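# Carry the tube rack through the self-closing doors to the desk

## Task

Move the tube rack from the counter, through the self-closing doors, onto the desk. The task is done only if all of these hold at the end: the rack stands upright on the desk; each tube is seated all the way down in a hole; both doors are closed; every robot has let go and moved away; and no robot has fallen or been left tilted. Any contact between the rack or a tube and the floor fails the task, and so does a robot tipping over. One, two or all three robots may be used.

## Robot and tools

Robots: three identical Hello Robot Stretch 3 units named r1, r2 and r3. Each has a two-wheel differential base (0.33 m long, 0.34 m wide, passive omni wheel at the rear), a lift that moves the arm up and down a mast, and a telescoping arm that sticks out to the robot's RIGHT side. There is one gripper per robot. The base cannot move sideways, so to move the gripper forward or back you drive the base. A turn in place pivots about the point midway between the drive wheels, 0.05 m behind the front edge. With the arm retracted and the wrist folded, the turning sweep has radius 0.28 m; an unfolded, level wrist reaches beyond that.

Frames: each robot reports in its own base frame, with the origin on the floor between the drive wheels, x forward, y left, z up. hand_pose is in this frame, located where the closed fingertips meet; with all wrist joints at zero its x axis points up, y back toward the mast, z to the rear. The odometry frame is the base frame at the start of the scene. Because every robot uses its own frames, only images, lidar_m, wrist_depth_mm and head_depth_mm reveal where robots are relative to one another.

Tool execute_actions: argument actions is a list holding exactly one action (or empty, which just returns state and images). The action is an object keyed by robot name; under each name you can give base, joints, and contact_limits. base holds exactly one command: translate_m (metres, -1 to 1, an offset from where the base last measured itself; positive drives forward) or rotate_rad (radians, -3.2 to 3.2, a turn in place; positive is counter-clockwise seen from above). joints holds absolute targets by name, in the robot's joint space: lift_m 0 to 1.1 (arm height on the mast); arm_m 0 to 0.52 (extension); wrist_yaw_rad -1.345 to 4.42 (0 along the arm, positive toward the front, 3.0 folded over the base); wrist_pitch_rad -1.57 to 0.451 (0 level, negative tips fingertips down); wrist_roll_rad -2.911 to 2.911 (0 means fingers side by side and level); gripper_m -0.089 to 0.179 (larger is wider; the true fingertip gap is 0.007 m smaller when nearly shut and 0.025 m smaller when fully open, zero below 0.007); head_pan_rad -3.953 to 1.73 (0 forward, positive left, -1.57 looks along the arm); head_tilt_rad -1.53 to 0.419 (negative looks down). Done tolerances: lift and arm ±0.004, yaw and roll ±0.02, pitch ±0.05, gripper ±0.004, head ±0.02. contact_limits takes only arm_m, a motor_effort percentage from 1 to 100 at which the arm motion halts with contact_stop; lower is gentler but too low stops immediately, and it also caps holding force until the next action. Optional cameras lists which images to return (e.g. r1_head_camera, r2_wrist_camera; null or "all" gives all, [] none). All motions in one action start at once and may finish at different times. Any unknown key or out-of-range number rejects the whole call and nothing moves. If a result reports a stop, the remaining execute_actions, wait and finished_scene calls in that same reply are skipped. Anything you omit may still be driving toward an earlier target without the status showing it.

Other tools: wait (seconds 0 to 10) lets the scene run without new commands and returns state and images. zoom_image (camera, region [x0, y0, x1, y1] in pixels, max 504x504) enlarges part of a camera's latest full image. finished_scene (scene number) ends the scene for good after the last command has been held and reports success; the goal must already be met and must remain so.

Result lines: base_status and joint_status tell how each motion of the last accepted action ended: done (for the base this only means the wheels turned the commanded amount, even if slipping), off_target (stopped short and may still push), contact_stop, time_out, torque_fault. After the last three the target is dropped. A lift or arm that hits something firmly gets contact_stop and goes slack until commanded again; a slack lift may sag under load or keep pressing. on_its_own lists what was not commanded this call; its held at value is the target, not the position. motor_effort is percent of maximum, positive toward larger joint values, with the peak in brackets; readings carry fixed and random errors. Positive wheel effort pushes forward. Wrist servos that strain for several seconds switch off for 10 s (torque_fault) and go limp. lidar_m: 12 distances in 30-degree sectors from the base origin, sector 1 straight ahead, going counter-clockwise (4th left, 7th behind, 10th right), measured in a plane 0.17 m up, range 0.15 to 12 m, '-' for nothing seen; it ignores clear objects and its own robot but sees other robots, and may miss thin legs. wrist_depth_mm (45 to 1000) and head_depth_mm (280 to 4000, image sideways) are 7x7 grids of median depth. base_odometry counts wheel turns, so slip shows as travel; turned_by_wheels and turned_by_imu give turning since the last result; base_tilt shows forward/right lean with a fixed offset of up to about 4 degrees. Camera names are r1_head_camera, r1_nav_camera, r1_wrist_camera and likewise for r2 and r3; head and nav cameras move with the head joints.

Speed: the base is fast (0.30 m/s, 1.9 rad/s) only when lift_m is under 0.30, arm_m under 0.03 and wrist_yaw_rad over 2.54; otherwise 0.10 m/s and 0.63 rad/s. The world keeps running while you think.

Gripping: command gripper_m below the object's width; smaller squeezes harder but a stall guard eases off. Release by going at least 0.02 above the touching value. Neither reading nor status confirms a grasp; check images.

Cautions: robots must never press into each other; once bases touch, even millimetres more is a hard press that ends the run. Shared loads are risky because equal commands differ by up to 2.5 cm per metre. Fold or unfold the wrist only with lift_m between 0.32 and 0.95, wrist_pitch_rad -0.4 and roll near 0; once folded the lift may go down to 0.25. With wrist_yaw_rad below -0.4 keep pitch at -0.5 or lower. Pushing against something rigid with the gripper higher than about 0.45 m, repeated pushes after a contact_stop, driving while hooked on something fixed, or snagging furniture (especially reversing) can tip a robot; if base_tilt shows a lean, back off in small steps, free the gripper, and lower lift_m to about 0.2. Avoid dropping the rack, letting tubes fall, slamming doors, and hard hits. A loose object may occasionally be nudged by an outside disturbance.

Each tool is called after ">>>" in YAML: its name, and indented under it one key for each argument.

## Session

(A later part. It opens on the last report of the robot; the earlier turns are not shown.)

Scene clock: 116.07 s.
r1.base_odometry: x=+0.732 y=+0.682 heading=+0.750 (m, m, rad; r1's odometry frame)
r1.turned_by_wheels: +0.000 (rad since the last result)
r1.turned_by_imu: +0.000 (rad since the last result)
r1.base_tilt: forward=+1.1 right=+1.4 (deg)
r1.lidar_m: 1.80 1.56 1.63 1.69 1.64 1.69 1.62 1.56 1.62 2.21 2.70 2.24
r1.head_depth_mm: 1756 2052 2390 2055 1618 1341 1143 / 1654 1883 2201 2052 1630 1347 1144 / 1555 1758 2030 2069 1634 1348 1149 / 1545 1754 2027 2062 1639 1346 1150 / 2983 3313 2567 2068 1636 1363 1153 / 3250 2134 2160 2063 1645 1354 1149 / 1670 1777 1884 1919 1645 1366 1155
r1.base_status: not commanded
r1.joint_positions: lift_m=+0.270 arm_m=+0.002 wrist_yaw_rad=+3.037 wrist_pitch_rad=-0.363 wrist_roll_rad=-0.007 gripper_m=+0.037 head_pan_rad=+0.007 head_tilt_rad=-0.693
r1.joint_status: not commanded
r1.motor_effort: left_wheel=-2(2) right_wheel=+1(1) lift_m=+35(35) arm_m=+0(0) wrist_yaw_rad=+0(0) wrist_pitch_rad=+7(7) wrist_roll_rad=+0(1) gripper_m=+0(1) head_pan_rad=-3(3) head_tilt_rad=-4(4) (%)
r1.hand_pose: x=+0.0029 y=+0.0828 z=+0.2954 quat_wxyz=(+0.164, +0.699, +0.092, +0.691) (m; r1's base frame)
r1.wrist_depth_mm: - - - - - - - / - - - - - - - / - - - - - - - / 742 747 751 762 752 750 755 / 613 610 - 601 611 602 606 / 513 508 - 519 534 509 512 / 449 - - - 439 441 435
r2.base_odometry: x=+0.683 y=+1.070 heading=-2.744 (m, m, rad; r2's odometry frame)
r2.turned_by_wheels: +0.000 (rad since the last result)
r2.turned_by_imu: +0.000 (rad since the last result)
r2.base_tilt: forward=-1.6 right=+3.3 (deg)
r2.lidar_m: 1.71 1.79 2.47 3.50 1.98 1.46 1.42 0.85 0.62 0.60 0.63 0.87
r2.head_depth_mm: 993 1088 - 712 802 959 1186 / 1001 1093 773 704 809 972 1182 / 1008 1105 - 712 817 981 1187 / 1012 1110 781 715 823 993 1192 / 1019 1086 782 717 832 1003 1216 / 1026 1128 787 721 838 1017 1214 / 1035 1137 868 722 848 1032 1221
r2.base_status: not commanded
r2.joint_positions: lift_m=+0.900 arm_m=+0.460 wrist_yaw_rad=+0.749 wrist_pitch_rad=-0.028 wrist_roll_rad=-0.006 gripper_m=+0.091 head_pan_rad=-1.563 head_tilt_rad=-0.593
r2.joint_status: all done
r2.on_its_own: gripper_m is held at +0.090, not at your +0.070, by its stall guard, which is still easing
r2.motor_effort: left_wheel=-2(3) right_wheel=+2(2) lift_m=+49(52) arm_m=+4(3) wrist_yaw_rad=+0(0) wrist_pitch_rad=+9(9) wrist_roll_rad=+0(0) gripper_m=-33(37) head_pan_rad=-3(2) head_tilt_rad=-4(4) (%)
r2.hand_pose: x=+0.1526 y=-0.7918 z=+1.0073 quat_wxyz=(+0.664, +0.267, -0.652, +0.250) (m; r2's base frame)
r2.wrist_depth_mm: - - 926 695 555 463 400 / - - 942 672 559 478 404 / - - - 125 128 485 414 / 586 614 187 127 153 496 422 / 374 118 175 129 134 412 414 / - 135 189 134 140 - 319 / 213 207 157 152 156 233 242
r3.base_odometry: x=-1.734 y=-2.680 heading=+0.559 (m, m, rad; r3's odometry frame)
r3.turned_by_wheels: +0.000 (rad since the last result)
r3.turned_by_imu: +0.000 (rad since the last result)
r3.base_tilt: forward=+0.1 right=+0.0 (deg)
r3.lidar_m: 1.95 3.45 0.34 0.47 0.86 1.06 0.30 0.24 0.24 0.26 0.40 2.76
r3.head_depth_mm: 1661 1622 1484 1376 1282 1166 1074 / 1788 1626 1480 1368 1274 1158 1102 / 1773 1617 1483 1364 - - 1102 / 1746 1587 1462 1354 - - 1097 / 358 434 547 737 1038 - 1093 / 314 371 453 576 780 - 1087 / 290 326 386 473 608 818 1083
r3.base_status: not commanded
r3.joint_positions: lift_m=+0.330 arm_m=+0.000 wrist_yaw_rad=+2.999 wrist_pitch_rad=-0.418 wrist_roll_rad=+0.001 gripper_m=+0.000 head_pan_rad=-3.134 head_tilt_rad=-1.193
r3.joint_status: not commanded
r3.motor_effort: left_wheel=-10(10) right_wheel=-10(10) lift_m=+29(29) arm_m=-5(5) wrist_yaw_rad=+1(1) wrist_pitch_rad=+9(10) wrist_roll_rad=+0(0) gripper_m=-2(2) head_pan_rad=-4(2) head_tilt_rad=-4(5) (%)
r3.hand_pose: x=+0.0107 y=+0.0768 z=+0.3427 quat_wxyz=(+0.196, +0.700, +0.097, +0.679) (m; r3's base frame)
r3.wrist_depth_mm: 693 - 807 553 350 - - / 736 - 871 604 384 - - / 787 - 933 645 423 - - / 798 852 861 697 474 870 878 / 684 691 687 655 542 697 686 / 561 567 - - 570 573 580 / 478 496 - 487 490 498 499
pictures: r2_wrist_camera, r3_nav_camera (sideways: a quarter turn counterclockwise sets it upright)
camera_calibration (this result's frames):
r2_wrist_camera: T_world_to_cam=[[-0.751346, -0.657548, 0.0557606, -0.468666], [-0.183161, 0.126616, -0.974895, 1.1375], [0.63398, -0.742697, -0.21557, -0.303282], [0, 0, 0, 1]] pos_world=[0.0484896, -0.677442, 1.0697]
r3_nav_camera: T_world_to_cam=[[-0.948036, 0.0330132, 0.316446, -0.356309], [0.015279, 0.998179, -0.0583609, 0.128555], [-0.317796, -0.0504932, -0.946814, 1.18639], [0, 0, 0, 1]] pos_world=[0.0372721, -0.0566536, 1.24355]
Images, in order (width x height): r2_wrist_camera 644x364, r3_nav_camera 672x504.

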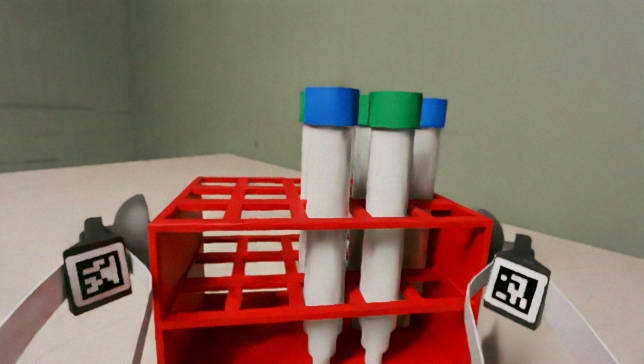

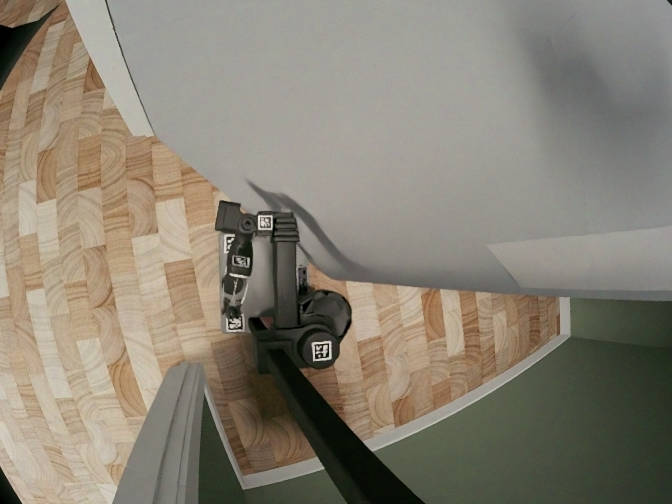

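>>> execute_actions:
  actions:
    - {"r2":{"joints":{"arm_m":0,"wrist_yaw_rad":1.8,"gripper_m":0.088}},"r3":{"base":{"rotate_rad":0.8}}}
  cameras: []

>>> execute_actions:
  actions:
    - {"r2":{"base":{"rotate_rad":2.2},"joints":{"head_pan_rad":0,"head_tilt_rad":-0.8}},"r3":{"base":{"translate_m":-0.3}}}
  cameras: ["r2_nav_camera","r3_nav_camera","r1_nav_camera"]

Scene clock: 121.83 s.
r1.base_odometry: x=+0.732 y=+0.682 heading=+0.750 (m, m, rad; r1's odometry frame)
r1.turned_by_wheels: +0.000 (rad since the last result)
r1.turned_by_imu: -0.001 (rad since the last result)
r1.base_tilt: forward=+1.0 right=+1.3 (deg)
r1.lidar_m: 1.81 1.56 1.63 1.69 1.64 1.69 1.63 1.56 1.62 2.21 2.71 2.24
r1.head_depth_mm: 1758 2026 2385 2065 1623 1344 1142 / 1662 1895 2180 2058 1635 1348 1152 / 1563 1762 2037 2062 1633 1348 1148 / 1544 1766 2007 2078 1635 1344 1150 / 3076 3508 2672 2059 1640 1350 1149 / 3204 2070 2147 2065 1638 1354 1153 / 1724 1813 1929 1945 1635 1350 1152
r1.base_status: not commanded
r1.joint_positions: lift_m=+0.270 arm_m=+0.002 wrist_yaw_rad=+3.037 wrist_pitch_rad=-0.363 wrist_roll_rad=-0.007 gripper_m=+0.037 head_pan_rad=+0.007 head_tilt_rad=-0.693
r1.joint_status: not commanded
r1.motor_effort: left_wheel=-4(3) right_wheel=+1(1) lift_m=+35(35) arm_m=+0(0) wrist_yaw_rad=+0(0) wrist_pitch_rad=+7(7) wrist_roll_rad=+0(0) gripper_m=+1(0) head_pan_rad=-3(3) head_tilt_rad=-5(5) (%)
r1.hand_pose: x=+0.0029 y=+0.0828 z=+0.2954 quat_wxyz=(+0.164, +0.699, +0.092, +0.691) (m; r1's base frame)
r1.wrist_depth_mm: - - - - - - - / - - - - - - - / - - - - - - - / 744 752 741 741 742 772 744 / 615 611 - 603 606 608 608 / 512 507 - 527 529 514 509 / 450 - - - 439 435 437
r2.base_odometry: x=+0.683 y=+1.070 heading=-2.744 (m, m, rad; r2's odometry frame)
r2.turned_by_wheels: +0.000 (rad since the last result)
r2.turned_by_imu: +0.000 (rad since the last result)
r2.base_tilt: forward=-1.6 right=+3.2 (deg)
r2.lidar_m: 1.71 1.78 2.48 3.51 1.98 1.46 1.42 0.85 0.63 0.60 0.63 0.87
r2.head_depth_mm: 997 1090 849 700 801 - - / 1002 1095 853 706 808 - - / 1007 1102 855 713 816 - - / 1014 1112 862 714 825 998 1215 / 1021 1117 862 720 832 1009 1245 / 1027 1129 866 721 839 1018 - / 1035 1132 869 723 850 1029 -
r2.base_status: not commanded
r2.joint_positions: lift_m=+0.900 arm_m=+0.003 wrist_yaw_rad=+1.799 wrist_pitch_rad=-0.028 wrist_roll_rad=-0.006 gripper_m=+0.110 head_pan_rad=-1.563 head_tilt_rad=-0.593
r2.joint_status: gripper_m off_target (ended at +0.110, target +0.088); the others done
joint sent to its limit — the command would take r2.arm_m past its lower limit, so that joint was sent only as far as its limit.
r2.on_its_own: gripper_m is held at +0.109, not at your +0.088, by its stall guard, which is still easing
r2.motor_effort: left_wheel=-2(2) right_wheel=+2(3) lift_m=+49(49) arm_m=-4(5) wrist_yaw_rad=+1(4) wrist_pitch_rad=+9(9) wrist_roll_rad=+0(0) gripper_m=-22(78) head_pan_rad=-2(3) head_tilt_rad=-4(4) (%)
r2.hand_pose: x=+0.2275 y=-0.0904 z=+1.0073 quat_wxyz=(+0.449, +0.558, -0.430, +0.549) (m; r2's base frame)
r2.wrist_depth_mm: - - - - - - - / - - - - - - - / - - - 125 151 - - / - - 187 129 154 - - / - 119 176 130 135 - - / - 135 191 133 150 - 728 / - - 157 143 156 - 699
r3.base_odometry: x=-1.734 y=-2.680 heading=+1.359 (m, m, rad; r3's odometry frame)
r3.turned_by_wheels: +0.800 (rad since the last result)
r3.turned_by_imu: +0.782 (rad since the last result)
r3.base_tilt: forward=+0.2 right=+0.0 (deg)
r3.lidar_m: 0.35 0.34 0.86 0.92 1.34 0.30 0.27 0.27 0.33 0.67 1.95 3.43
r3.head_depth_mm: 302 372 502 817 1280 1167 1110 / 298 361 483 728 1253 1157 1104 / 295 350 465 688 - - 1106 / 291 341 447 650 - - 1094 / 288 332 432 618 954 - 1099 / - 322 416 586 958 - 1085 / - 314 402 560 920 1167 1085
r3.base_status: done
r3.joint_positions: lift_m=+0.330 arm_m=+0.000 wrist_yaw_rad=+2.999 wrist_pitch_rad=-0.418 wrist_roll_rad=+0.001 gripper_m=+0.000 head_pan_rad=-3.134 head_tilt_rad=-1.193
r3.joint_status: not commanded
r3.motor_effort: left_wheel=-18(22) right_wheel=-7(14) lift_m=+30(29) arm_m=-6(5) wrist_yaw_rad=+1(1) wrist_pitch_rad=+10(10) wrist_roll_rad=+0(0) gripper_m=-2(3) head_pan_rad=-2(2) head_tilt_rad=-5(5) (%)
r3.hand_pose: x=+0.0107 y=+0.0768 z=+0.3427 quat_wxyz=(+0.196, +0.700, +0.097, +0.679) (m; r3's base frame)
r3.wrist_depth_mm: - - - 933 800 736 552 / - - - 976 885 800 496 / - - - - 946 851 450 / 850 846 862 868 887 786 407 / 668 680 684 705 686 671 349 / 561 561 - - 574 558 336 / 472 499 - 492 490 481 364
pictures: none
No camera images: the call's "cameras" was empty. Leave "cameras" out to get every camera's image.

Scene clock: 126.27 s.
r1.base_odometry: x=+0.732 y=+0.682 heading=+0.750 (m, m, rad; r1's odometry frame)
r1.turned_by_wheels: +0.000 (rad since the last result)
r1.turned_by_imu: -0.001 (rad since the last result)
r1.base_tilt: forward=+0.9 right=+1.3 (deg)
r1.lidar_m: 1.81 1.56 1.62 1.69 1.64 1.69 1.62 1.56 1.62 2.21 2.70 2.24
r1.head_depth_mm: 1763 2029 2381 2051 1620 1340 1144 / 1660 1888 2187 2049 1633 1347 1149 / 1566 1753 2021 2063 1630 1354 1145 / 1545 1755 2031 2065 1627 1353 1148 / 3072 3531 2802 2047 1641 1358 1153 / 3297 3614 2563 2070 1644 1356 1155 / 3148 3407 2266 2068 1641 1360 1154
r1.base_status: not commanded
r1.joint_positions: lift_m=+0.270 arm_m=+0.002 wrist_yaw_rad=+3.037 wrist_pitch_rad=-0.363 wrist_roll_rad=-0.007 gripper_m=+0.037 head_pan_rad=+0.007 head_tilt_rad=-0.693
r1.joint_status: not commanded
r1.motor_effort: left_wheel=-3(3) right_wheel=+1(1) lift_m=+35(35) arm_m=+0(1) wrist_yaw_rad=+1(1) wrist_pitch_rad=+7(7) wrist_roll_rad=+0(1) gripper_m=+0(0) head_pan_rad=-2(3) head_tilt_rad=-4(4) (%)
r1.hand_pose: x=+0.0029 y=+0.0828 z=+0.2954 quat_wxyz=(+0.164, +0.699, +0.092, +0.691) (m; r1's base frame)
r1.wrist_depth_mm: - - - - - - - / - - - - - - - / - - - - - - - / 753 734 759 753 761 744 757 / 609 599 - 607 609 614 606 / 511 502 - 522 525 508 510 / 454 - - - 434 437 438
r2.base_odometry: x=+0.683 y=+1.070 heading=-0.545 (m, m, rad; r2's odometry frame)
r2.turned_by_wheels: +2.200 (rad since the last result)
r2.turned_by_imu: +2.224 (rad since the last result)
r2.base_tilt: forward=-1.6 right=+3.3 (deg)
r2.lidar_m: 1.80 1.43 1.42 0.77 0.61 0.60 0.65 0.99 1.71 1.85 2.80 3.51
r2.head_depth_mm: 3069 2607 2067 1742 296 1206 1125 / 2642 2577 2064 1715 314 336 1124 / 2280 2510 2071 1710 320 1231 1131 / 1999 2308 2082 1714 1492 1276 1133 / 1795 2025 2096 1719 1469 1280 1135 / 1613 1792 1973 1726 1475 1281 1136 / 1474 1621 1796 1741 1478 1284 1140
r2.base_status: done
r2.joint_positions: lift_m=+0.900 arm_m=+0.003 wrist_yaw_rad=+1.799 wrist_pitch_rad=-0.028 wrist_roll_rad=-0.006 gripper_m=+0.116 head_pan_rad=-0.007 head_tilt_rad=-0.790
r2.joint_status: all done
r2.on_its_own: gripper_m is held at +0.115, not at your +0.088, by its stall guard, which is not easing now
r2.motor_effort: left_wheel=-3(8) right_wheel=+3(7) lift_m=+48(49) arm_m=-4(4) wrist_yaw_rad=+1(1) wrist_pitch_rad=+9(9) wrist_roll_rad=+0(0) gripper_m=-20(24) head_pan_rad=+3(37) head_tilt_rad=-4(21) (%)
r2.hand_pose: x=+0.2275 y=-0.0904 z=+1.0073 quat_wxyz=(+0.449, +0.558, -0.430, +0.549) (m; r2's base frame)
r2.wrist_depth_mm: - - - - - - - / - - - - - - - / - - - 126 152 - - / - - 189 143 154 - - / - 119 191 129 134 - - / - 135 168 133 150 - - / - - 157 142 155 - -
r3.base_odometry: x=-1.797 y=-2.973 heading=+1.359 (m, m, rad; r3's odometry frame)
r3.turned_by_wheels: +0.000 (rad since the last result)
r3.turned_by_imu: +0.002 (rad since the last result)
r3.base_tilt: forward=+0.1 right=+0.0 (deg)
r3.lidar_m: 0.63 0.70 1.03 1.10 1.61 0.41 0.28 0.26 0.26 0.33 0.74 3.66
r3.head_depth_mm: 1771 1635 1489 1372 1277 1171 1114 / 395 565 1474 1365 1277 1161 1108 / 357 457 628 1320 - - 1101 / 327 407 537 788 - - 1094 / 303 366 468 648 946 - 1093 / 291 333 416 553 802 - 1084 / - 308 374 481 671 1071 1087
r3.base_status: done
r3.joint_positions: lift_m=+0.330 arm_m=+0.000 wrist_yaw_rad=+2.999 wrist_pitch_rad=-0.418 wrist_roll_rad=+0.001 gripper_m=+0.000 head_pan_rad=-3.134 head_tilt_rad=-1.193
r3.joint_status: not commanded
r3.motor_effort: left_wheel=-9(20) right_wheel=-9(34) lift_m=+30(30) arm_m=-5(5) wrist_yaw_rad=+1(1) wrist_pitch_rad=+10(10) wrist_roll_rad=+0(0) gripper_m=-3(2) head_pan_rad=-2(1) head_tilt_rad=-4(4) (%)
r3.hand_pose: x=+0.0107 y=+0.0768 z=+0.3427 quat_wxyz=(+0.196, +0.700, +0.097, +0.679) (m; r3's base frame)
r3.wrist_depth_mm: - - - - 943 878 796 / - - - - - 960 862 / - - - - - - 946 / 865 840 863 865 861 865 835 / 674 675 706 708 689 693 701 / 556 566 - - 574 574 571 / 487 493 - 487 493 492 493
pictures: r1_nav_camera (sideways: a quarter turn counterclockwise sets it upright), r2_nav_camera (sideways: a quarter turn counterclockwise sets it upright), r3_nav_camera (sideways: a quarter turn counterclockwise sets it upright)
camera_calibration (this result's frames):
r1_nav_camera: T_world_to_cam=[[0.600315, 0.0666296, 0.796983, -1.00132], [0.0848323, -0.996207, 0.0193865, 0.0278019], [0.795251, 0.0559719, -0.603691, 0.734776], [0, 0, 0, 1]] pos_world=[0.0144187, 0.0532874, 1.24108]
r2_nav_camera: T_world_to_cam=[[0.691764, -0.033612, 0.721341, -0.902711], [-0.042729, -0.999071, -0.00557619, 0.0610151], [0.720858, -0.0269648, -0.692558, 0.854665], [0, 0, 0, 1]] pos_world=[0.0109785, 0.0536624, 1.24341]
r3_nav_camera: T_world_to_cam=[[-0.948036, 0.0330132, 0.316446, -0.356309], [0.015279, 0.998179, -0.0583608, 0.128555], [-0.317796, -0.0504932, -0.946814, 1.18639], [0, 0, 0, 1]] pos_world=[0.0372721, -0.0566536, 1.24355]
Images, in order (width x height): r1_nav_camera 672x504, r2_nav_camera 672x504, r3_nav_camera 672x504.

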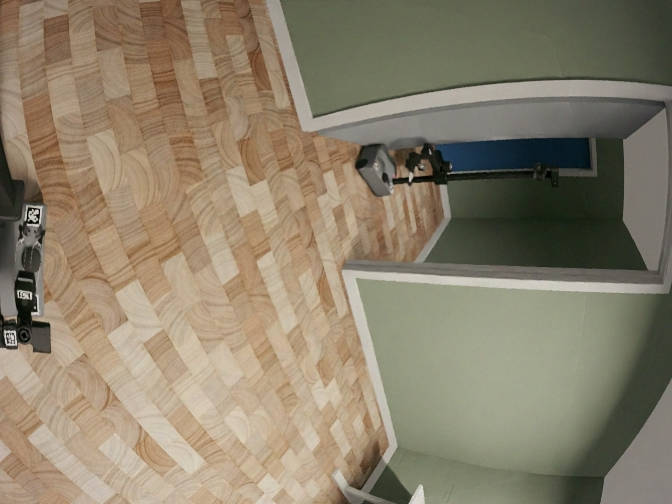

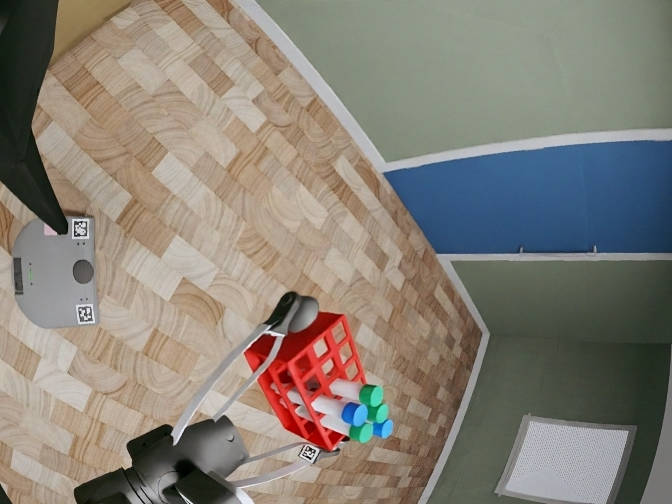

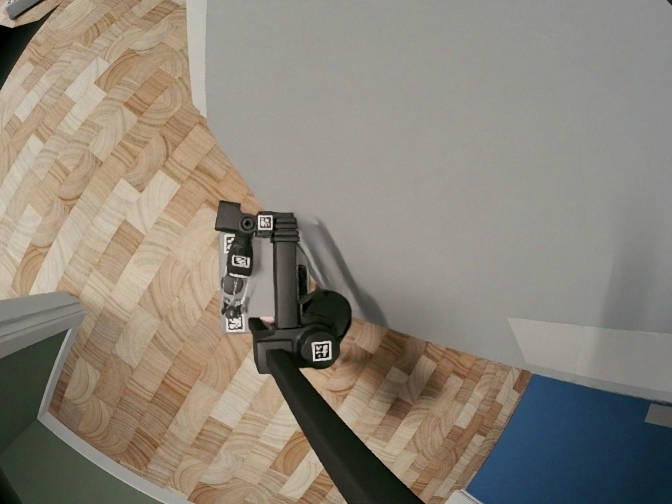

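>>> execute_actions:
  actions:
    - {"r1":{"base":{"translate_m":1}},"r3":{"base":{"rotate_rad":-0.4}}}
  cameras: []

>>> execute_actions:
  actions:
    - {"r1":{"base":{"translate_m":0.2}},"r3":{"base":{"translate_m":-0.55}}}
  cameras: []

>>> execute_actions:
  actions:
    - {"r1":{"base":{"rotate_rad":-2.75},"joints":{"head_pan_rad":-3.14,"head_tilt_rad":-1.2,"lift_m":0.33}}}
  cameras: ["r3_nav_camera","r1_nav_camera"]

Scene clock: 132.70 s.
r1.base_odometry: x=+1.464 y=+1.363 heading=+0.750 (m, m, rad; r1's odometry frame)
r1.turned_by_wheels: +0.000 (rad since the last result)
r1.turned_by_imu: -0.006 (rad since the last result)
r1.base_tilt: forward=+1.0 right=+1.2 (deg)
r1.lidar_m: 0.81 1.24 0.88 1.00 2.14 2.21 2.52 2.42 2.51 2.53 2.17 1.02
r1.head_depth_mm: 782 900 1060 1281 1536 1347 1148 / 734 837 975 1157 1431 1347 1147 / 687 775 896 1052 1280 1350 1152 / 660 741 851 992 1210 1328 1150 / 2005 2317 2554 2060 1638 1353 1149 / 2501 2834 2828 2075 1638 1358 1152 / 2482 2741 2828 1987 1548 1357 1157
r1.base_status: done
r1.joint_positions: lift_m=+0.270 arm_m=+0.002 wrist_yaw_rad=+3.037 wrist_pitch_rad=-0.363 wrist_roll_rad=-0.007 gripper_m=+0.037 head_pan_rad=+0.007 head_tilt_rad=-0.693
r1.joint_status: not commanded
r1.motor_effort: left_wheel=-2(4) right_wheel=+0(6) lift_m=+35(36) arm_m=-1(0) wrist_yaw_rad=+0(1) wrist_pitch_rad=+7(7) wrist_roll_rad=+1(1) gripper_m=+0(0) head_pan_rad=-4(3) head_tilt_rad=-4(4) (%)
r1.hand_pose: x=+0.0029 y=+0.0828 z=+0.2954 quat_wxyz=(+0.164, +0.699, +0.092, +0.691) (m; r1's base frame)
r1.wrist_depth_mm: - - - - 819 861 925 / - - - - 877 908 - / - - - - 941 - 920 / 741 752 757 766 745 764 757 / 599 602 - 603 606 613 609 / 513 506 - 523 527 510 509 / 449 - - - 433 431 436
r2.base_odometry: x=+0.683 y=+1.070 heading=-0.545 (m, m, rad; r2's odometry frame)
r2.turned_by_wheels: +0.000 (rad since the last result)
r2.turned_by_imu: -0.001 (rad since the last result)
r2.base_tilt: forward=-1.6 right=+3.3 (deg)
r2.lidar_m: 1.80 1.44 1.42 0.77 0.61 0.61 0.66 0.99 1.71 1.85 2.79 3.51
r2.head_depth_mm: 3055 2597 2052 1738 296 1206 1127 / 2652 2597 2063 1710 314 336 1126 / 2287 2524 2074 1717 320 1227 1132 / 1992 2289 2077 1720 1497 1274 1136 / 1785 2022 2081 1717 1468 1280 1134 / 1617 1793 1965 1731 1469 1283 1134 / 1466 1624 1795 1729 1476 1285 1138
r2.base_status: not commanded
r2.joint_positions: lift_m=+0.900 arm_m=+0.003 wrist_yaw_rad=+1.799 wrist_pitch_rad=-0.028 wrist_roll_rad=-0.006 gripper_m=+0.116 head_pan_rad=-0.007 head_tilt_rad=-0.790
r2.joint_status: not commanded
r2.on_its_own: gripper_m is held at +0.115, not at your +0.088, by its stall guard, which is not easing now
r2.motor_effort: left_wheel=-3(3) right_wheel=+3(3) lift_m=+49(50) arm_m=-4(4) wrist_yaw_rad=+0(1) wrist_pitch_rad=+9(9) wrist_roll_rad=+0(0) gripper_m=-20(21) head_pan_rad=+3(4) head_tilt_rad=-5(5) (%)
r2.hand_pose: x=+0.2275 y=-0.0904 z=+1.0073 quat_wxyz=(+0.449, +0.558, -0.430, +0.549) (m; r2's base frame)
r2.wrist_depth_mm: - - - - - - - / - - - - - - - / - - - 125 152 - - / - - 188 142 154 - - / - 119 190 130 134 - - / - 135 168 133 149 - - / - - 158 142 155 - -
r3.base_odometry: x=-1.797 y=-2.973 heading=+0.959 (m, m, rad; r3's odometry frame)
r3.turned_by_wheels: -0.400 (rad since the last result)
r3.turned_by_imu: -0.393 (rad since the last result)
r3.base_tilt: forward=+0.1 right=+0.0 (deg)
r3.lidar_m: 1.24 0.63 0.82 1.03 1.17 1.83 0.31 0.24 0.23 0.25 0.36 1.24
r3.head_depth_mm: 1764 1628 1489 1364 1279 1168 1109 / 1792 1629 1492 1373 1284 1155 1105 / 1783 1620 1484 1363 - - 1104 / 1773 1616 1472 1341 - - 1097 / 383 464 582 776 1057 - 1094 / 331 389 470 590 778 - 1087 / 295 336 394 476 597 783 1071
r3.base_status: done
r3.joint_positions: lift_m=+0.330 arm_m=+0.000 wrist_yaw_rad=+2.999 wrist_pitch_rad=-0.418 wrist_roll_rad=+0.001 gripper_m=+0.000 head_pan_rad=-3.134 head_tilt_rad=-1.193
r3.joint_status: not commanded
r3.motor_effort: left_wheel=-6(5) right_wheel=-10(19) lift_m=+29(30) arm_m=-5(5) wrist_yaw_rad=+1(1) wrist_pitch_rad=+10(10) wrist_roll_rad=+0(0) gripper_m=-2(3) head_pan_rad=-2(3) head_tilt_rad=-5(4) (%)
r3.hand_pose: x=+0.0107 y=+0.0768 z=+0.3427 quat_wxyz=(+0.196, +0.700, +0.097, +0.679) (m; r3's base frame)
r3.wrist_depth_mm: - - - - 988 838 533 / - - - - - 822 519 / - - - - - 808 540 / 856 852 847 860 867 776 579 / 682 684 689 708 688 691 649 / 564 564 - - 574 568 574 / 482 501 - 487 499 498 493
pictures: none
No camera images: the call's "cameras" was empty. Leave "cameras" out to get every camera's image.

Scene clock: 139.13 s.
r1.base_odometry: x=+1.610 y=+1.499 heading=+0.750 (m, m, rad; r1's odometry frame)
r1.turned_by_wheels: +0.000 (rad since the last result)
r1.turned_by_imu: -0.002 (rad since the last result)
r1.base_tilt: forward=+1.0 right=+1.4 (deg)
r1.lidar_m: 0.61 1.63 0.87 0.82 2.06 2.31 2.70 2.59 2.68 2.54 2.07 0.78
r1.head_depth_mm: 583 672 789 958 1227 1348 1144 / 547 625 728 866 1073 1288 1146 / 510 579 665 781 956 1211 1145 / 485 549 628 733 877 1127 1147 / 1770 2042 2440 1992 1634 1355 1152 / 2302 2673 2819 2083 1639 1354 1150 / 2374 2554 2690 2086 1645 1352 1150
r1.base_status: done
r1.joint_positions: lift_m=+0.270 arm_m=+0.002 wrist_yaw_rad=+3.037 wrist_pitch_rad=-0.363 wrist_roll_rad=-0.007 gripper_m=+0.037 head_pan_rad=+0.007 head_tilt_rad=-0.693
r1.joint_status: not commanded
r1.motor_effort: left_wheel=-2(4) right_wheel=+0(6) lift_m=+35(35) arm_m=+0(0) wrist_yaw_rad=+0(1) wrist_pitch_rad=+7(7) wrist_roll_rad=+1(1) gripper_m=+0(0) head_pan_rad=-3(3) head_tilt_rad=-4(5) (%)
r1.hand_pose: x=+0.0029 y=+0.0828 z=+0.2954 quat_wxyz=(+0.164, +0.699, +0.092, +0.691) (m; r1's base frame)
r1.wrist_depth_mm: - - - 806 849 - - / - - - 871 939 - - / - - - 926 936 - - / 751 758 749 757 758 753 761 / 603 610 - 599 603 615 606 / 513 505 - 523 524 506 505 / 450 - - - 434 438 442
r2.base_odometry: x=+0.683 y=+1.070 heading=-0.545 (m, m, rad; r2's odometry frame)
r2.turned_by_wheels: +0.000 (rad since the last result)
r2.turned_by_imu: -0.001 (rad since the last result)
r2.base_tilt: forward=-1.6 right=+3.2 (deg)
r2.lidar_m: 1.81 1.44 1.42 0.77 0.61 0.60 0.65 0.99 1.71 1.85 2.80 3.51
r2.head_depth_mm: 3071 2583 2057 1744 296 1202 1126 / 2652 2588 2067 1703 314 337 1128 / 2273 2526 2063 1713 320 1233 1130 / 2009 2299 2071 1719 1489 1274 1129 / 1793 2012 2101 1731 1472 1278 1133 / 1612 1785 1970 1723 1468 1279 1135 / 1466 1620 1799 1744 1472 1286 1141
r2.base_status: not commanded
r2.joint_positions: lift_m=+0.900 arm_m=+0.003 wrist_yaw_rad=+1.799 wrist_pitch_rad=-0.028 wrist_roll_rad=-0.006 gripper_m=+0.116 head_pan_rad=-0.007 head_tilt_rad=-0.790
r2.joint_status: not commanded
r2.on_its_own: gripper_m is held at +0.115, not at your +0.088, by its stall guard, which is not easing now
r2.motor_effort: left_wheel=-3(3) right_wheel=+4(3) lift_m=+49(49) arm_m=-4(4) wrist_yaw_rad=+1(1) wrist_pitch_rad=+9(9) wrist_roll_rad=+0(0) gripper_m=-21(21) head_pan_rad=+3(3) head_tilt_rad=-4(6) (%)
r2.hand_pose: x=+0.2275 y=-0.0904 z=+1.0073 quat_wxyz=(+0.449, +0.558, -0.430, +0.549) (m; r2's base frame)
r2.wrist_depth_mm: - - - - - - - / - - - - - - - / - - - 125 152 - - / - - 188 143 154 - - / - 119 191 129 135 - - / - 135 168 133 150 - - / - - 157 142 156 - -
r3.base_odometry: x=-2.113 y=-3.423 heading=+0.959 (m, m, rad; r3's odometry frame)
r3.turned_by_wheels: +0.000 (rad since the last result)
r3.turned_by_imu: +0.003 (rad since the last result)
r3.base_tilt: forward=+0.1 right=+0.0 (deg)
r3.lidar_m: 1.23 1.12 1.15 1.15 1.30 1.32 1.28 1.12 0.94 0.21 0.22 0.43
r3.head_depth_mm: 1347 1581 1491 1372 1278 1164 1110 / 1370 1593 1482 1368 1281 1154 1103 / 1397 1592 1486 1367 - - 1101 / 1435 1604 1469 1363 - - 1097 / 1384 1589 1474 1363 1271 - 1094 / 1411 1588 1464 1356 1249 - 1088 / 1448 1596 1467 1354 1254 1165 768
r3.base_status: done
r3.joint_positions: lift_m=+0.330 arm_m=+0.000 wrist_yaw_rad=+3.021 wrist_pitch_rad=-0.418 wrist_roll_rad=+0.001 gripper_m=+0.000 head_pan_rad=-3.135 head_tilt_rad=-1.193
r3.joint_status: not commanded
r3.on_its_own: wrist_yaw_rad is at rest, and its effort (-22) is outside its rest range (-12 to +12)
r3.motor_effort: left_wheel=+4(10) right_wheel=-10(24) lift_m=+29(30) arm_m=+4(4) wrist_yaw_rad=-22(22) wrist_pitch_rad=+10(10) wrist_roll_rad=+0(0) gripper_m=-2(3) head_pan_rad=-2(3) head_tilt_rad=-5(5) (%)
r3.hand_pose: x=+0.0058 y=+0.0782 z=+0.3427 quat_wxyz=(+0.189, +0.699, +0.105, +0.682) (m; r3's base frame)
r3.wrist_depth_mm: - - - - - - - / - - - - - - - / - - - - - - - / 849 845 856 860 843 860 866 / 670 681 688 709 685 689 694 / 568 567 - - 571 573 574 / 485 498 - - 497 490 488
pictures: none
No camera images: the call's "cameras" was empty. Leave "cameras" out to get every camera's image.

Scene clock: 144.07 s.
r1.base_odometry: x=+1.610 y=+1.499 heading=-2.000 (m, m, rad; r1's odometry frame)
r1.turned_by_wheels: -2.750 (rad since the last result)
r1.turned_by_imu: -2.747 (rad since the last result)
r1.base_tilt: forward=+1.0 right=+1.3 (deg)
r1.lidar_m: 2.59 2.62 2.54 2.08 0.89 0.61 1.72 0.93 0.82 1.44 2.26 2.81
r1.head_depth_mm: 633 713 927 1313 1260 1137 1071 / 1870 1659 1039 1318 1284 1127 1078 / 1886 1676 1501 1374 - - 1072 / 1901 1676 1510 1368 1289 - 1075 / 1904 1686 1510 1375 1274 - 1079 / 1672 1682 1519 1383 1262 1169 1077 / 1699 1652 1525 1373 1268 1168 1080
r1.base_status: done
r1.joint_positions: lift_m=+0.330 arm_m=+0.002 wrist_yaw_rad=+3.037 wrist_pitch_rad=-0.363 wrist_roll_rad=-0.007 gripper_m=+0.037 head_pan_rad=-3.134 head_tilt_rad=-1.186
r1.joint_status: all done
r1.motor_effort: left_wheel=+1(7) right_wheel=-2(6) lift_m=+45(45) arm_m=+0(1) wrist_yaw_rad=+0(1) wrist_pitch_rad=+7(7) wrist_roll_rad=+1(0) gripper_m=+0(0) head_pan_rad=-3(44) head_tilt_rad=-8(41) (%)
r1.hand_pose: x=+0.0029 y=+0.0828 z=+0.3551 quat_wxyz=(+0.164, +0.698, +0.092, +0.691) (m; r1's base frame)
r1.wrist_depth_mm: - - - - - - - / - - - - - - - / 938 - - - - - - / 833 845 858 855 838 857 864 / 695 692 - 704 693 695 684 / 576 578 - 577 602 583 585 / 502 499 - 517 497 502 504
r2.base_odometry: x=+0.683 y=+1.070 heading=-0.545 (m, m, rad; r2's odometry frame)
r2.turned_by_wheels: +0.000 (rad since the last result)
r2.turned_by_imu: +0.000 (rad since the last result)
r2.base_tilt: forward=-1.6 right=+3.3 (deg)
r2.lidar_m: 1.80 1.44 1.42 0.77 0.61 0.60 0.65 0.99 1.71 1.85 2.80 3.52
r2.head_depth_mm: 3084 2599 2049 1748 296 1202 1126 / 2649 2624 2071 1706 314 336 1128 / 2270 2513 2069 1706 320 1230 1132 / 2005 2307 2078 1717 1500 1273 1129 / 1795 2008 2082 1729 1468 1283 1135 / 1616 1795 1983 1722 1468 1278 1135 / 1461 1615 1784 1733 1471 1285 1139
r2.base_status: not commanded
r2.joint_positions: lift_m=+0.900 arm_m=+0.003 wrist_yaw_rad=+1.799 wrist_pitch_rad=-0.028 wrist_roll_rad=-0.006 gripper_m=+0.116 head_pan_rad=-0.007 head_tilt_rad=-0.790
r2.joint_status: not commanded
r2.on_its_own: gripper_m is held at +0.115, not at your +0.088, by its stall guard, which is not easing now
r2.motor_effort: left_wheel=-3(3) right_wheel=+3(3) lift_m=+49(49) arm_m=-4(4) wrist_yaw_rad=+1(1) wrist_pitch_rad=+9(9) wrist_roll_rad=+0(0) gripper_m=-20(21) head_pan_rad=+3(3) head_tilt_rad=-5(5) (%)
r2.hand_pose: x=+0.2275 y=-0.0904 z=+1.0073 quat_wxyz=(+0.449, +0.558, -0.430, +0.549) (m; r2's base frame)
r2.wrist_depth_mm: - - - - - - - / - - - - - - - / - - - 125 152 - - / - - 189 142 155 - - / - 119 191 130 135 - - / - 134 168 133 150 - - / - - 158 142 156 - -
r3.base_odometry: x=-2.113 y=-3.423 heading=+0.959 (m, m, rad; r3's odometry frame)
r3.turned_by_wheels: +0.000 (rad since the last result)
r3.turned_by_imu: +0.001 (rad since the last result)
r3.base_tilt: forward=+0.2 right=+0.0 (deg)
r3.lidar_m: 1.23 1.12 1.15 1.15 1.29 1.33 1.28 1.11 0.94 0.21 0.22 0.43
r3.head_depth_mm: 1343 1591 1484 1373 1280 1166 1108 / 1371 1576 1477 1367 1286 1156 1106 / 1409 1596 1481 1362 - - 1104 / 1439 1609 1476 1358 - - 1099 / 1391 1584 1471 1358 1276 - 1093 / 1417 1570 1468 1359 1254 - 1084 / 1453 1597 1464 1352 1254 1169 764
r3.base_status: not commanded
r3.joint_positions: lift_m=+0.330 arm_m=+0.000 wrist_yaw_rad=+3.021 wrist_pitch_rad=-0.418 wrist_roll_rad=+0.001 gripper_m=+0.000 head_pan_rad=-3.135 head_tilt_rad=-1.193
r3.joint_status: not commanded
r3.on_its_own: wrist_yaw_rad is at rest, and its effort (-22) is outside its rest range (-12 to +12)
r3.motor_effort: left_wheel=+4(2) right_wheel=-10(11) lift_m=+29(30) arm_m=+4(4) wrist_yaw_rad=-22(22) wrist_pitch_rad=+10(10) wrist_roll_rad=+0(0) gripper_m=-2(2) head_pan_rad=-1(3) head_tilt_rad=-5(5) (%)
r3.hand_pose: x=+0.0058 y=+0.0782 z=+0.3427 quat_wxyz=(+0.189, +0.699, +0.105, +0.682) (m; r3's base frame)
r3.wrist_depth_mm: - - - - - - - / - - - - - - - / - - - - - - - / 865 820 852 847 867 864 871 / 667 673 701 712 695 687 692 / 562 559 - - 569 558 581 / 488 498 - - 490 491 494
pictures: r1_nav_camera (sideways: a quarter turn counterclockwise sets it upright), r3_nav_camera (sideways: a quarter turn counterclockwise sets it upright)
camera_calibration (this result's frames):
r1_nav_camera: T_world_to_cam=[[-0.906154, -0.0697109, 0.417163, -0.497252], [-0.085757, 0.996119, -0.0198212, 0.0798865], [-0.414162, -0.0537357, -0.908616, 1.13864], [0, 0, 0, 1]] pos_world=[0.0278447, -0.0530549, 1.2436]
r3_nav_camera: T_world_to_cam=[[-0.948013, 0.0337326, 0.316439, -0.3563], [0.0160369, 0.998167, -0.0583607, 0.12855], [-0.317827, -0.050252, -0.946816, 1.18639], [0, 0, 0, 1]] pos_world=[0.0372295, -0.0566772, 1.24355]
Images, in order (width x height): r1_nav_camera 672x504, r3_nav_camera 672x504.

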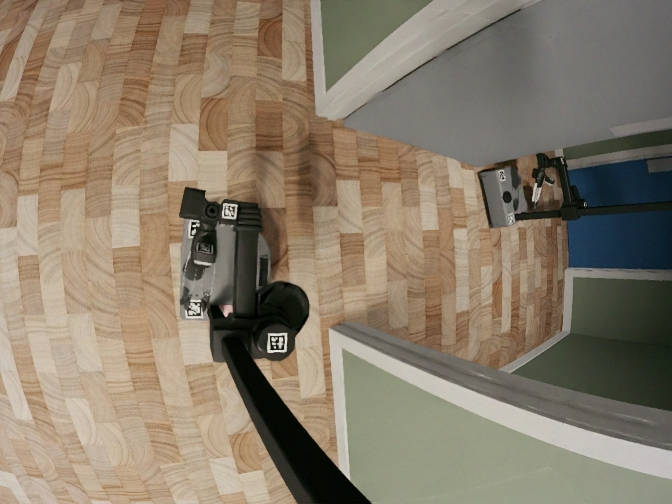

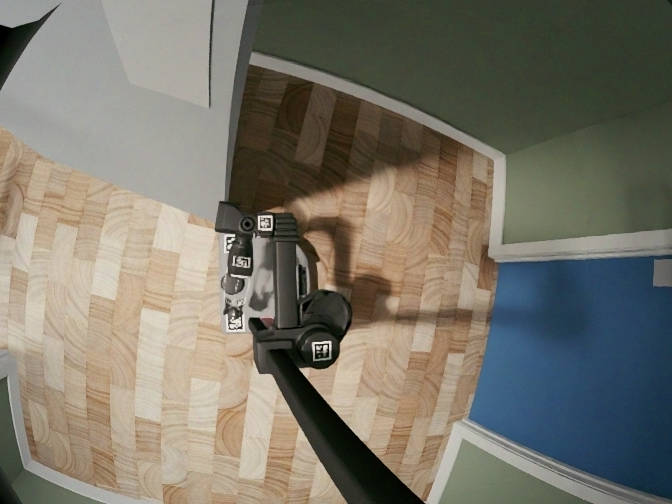

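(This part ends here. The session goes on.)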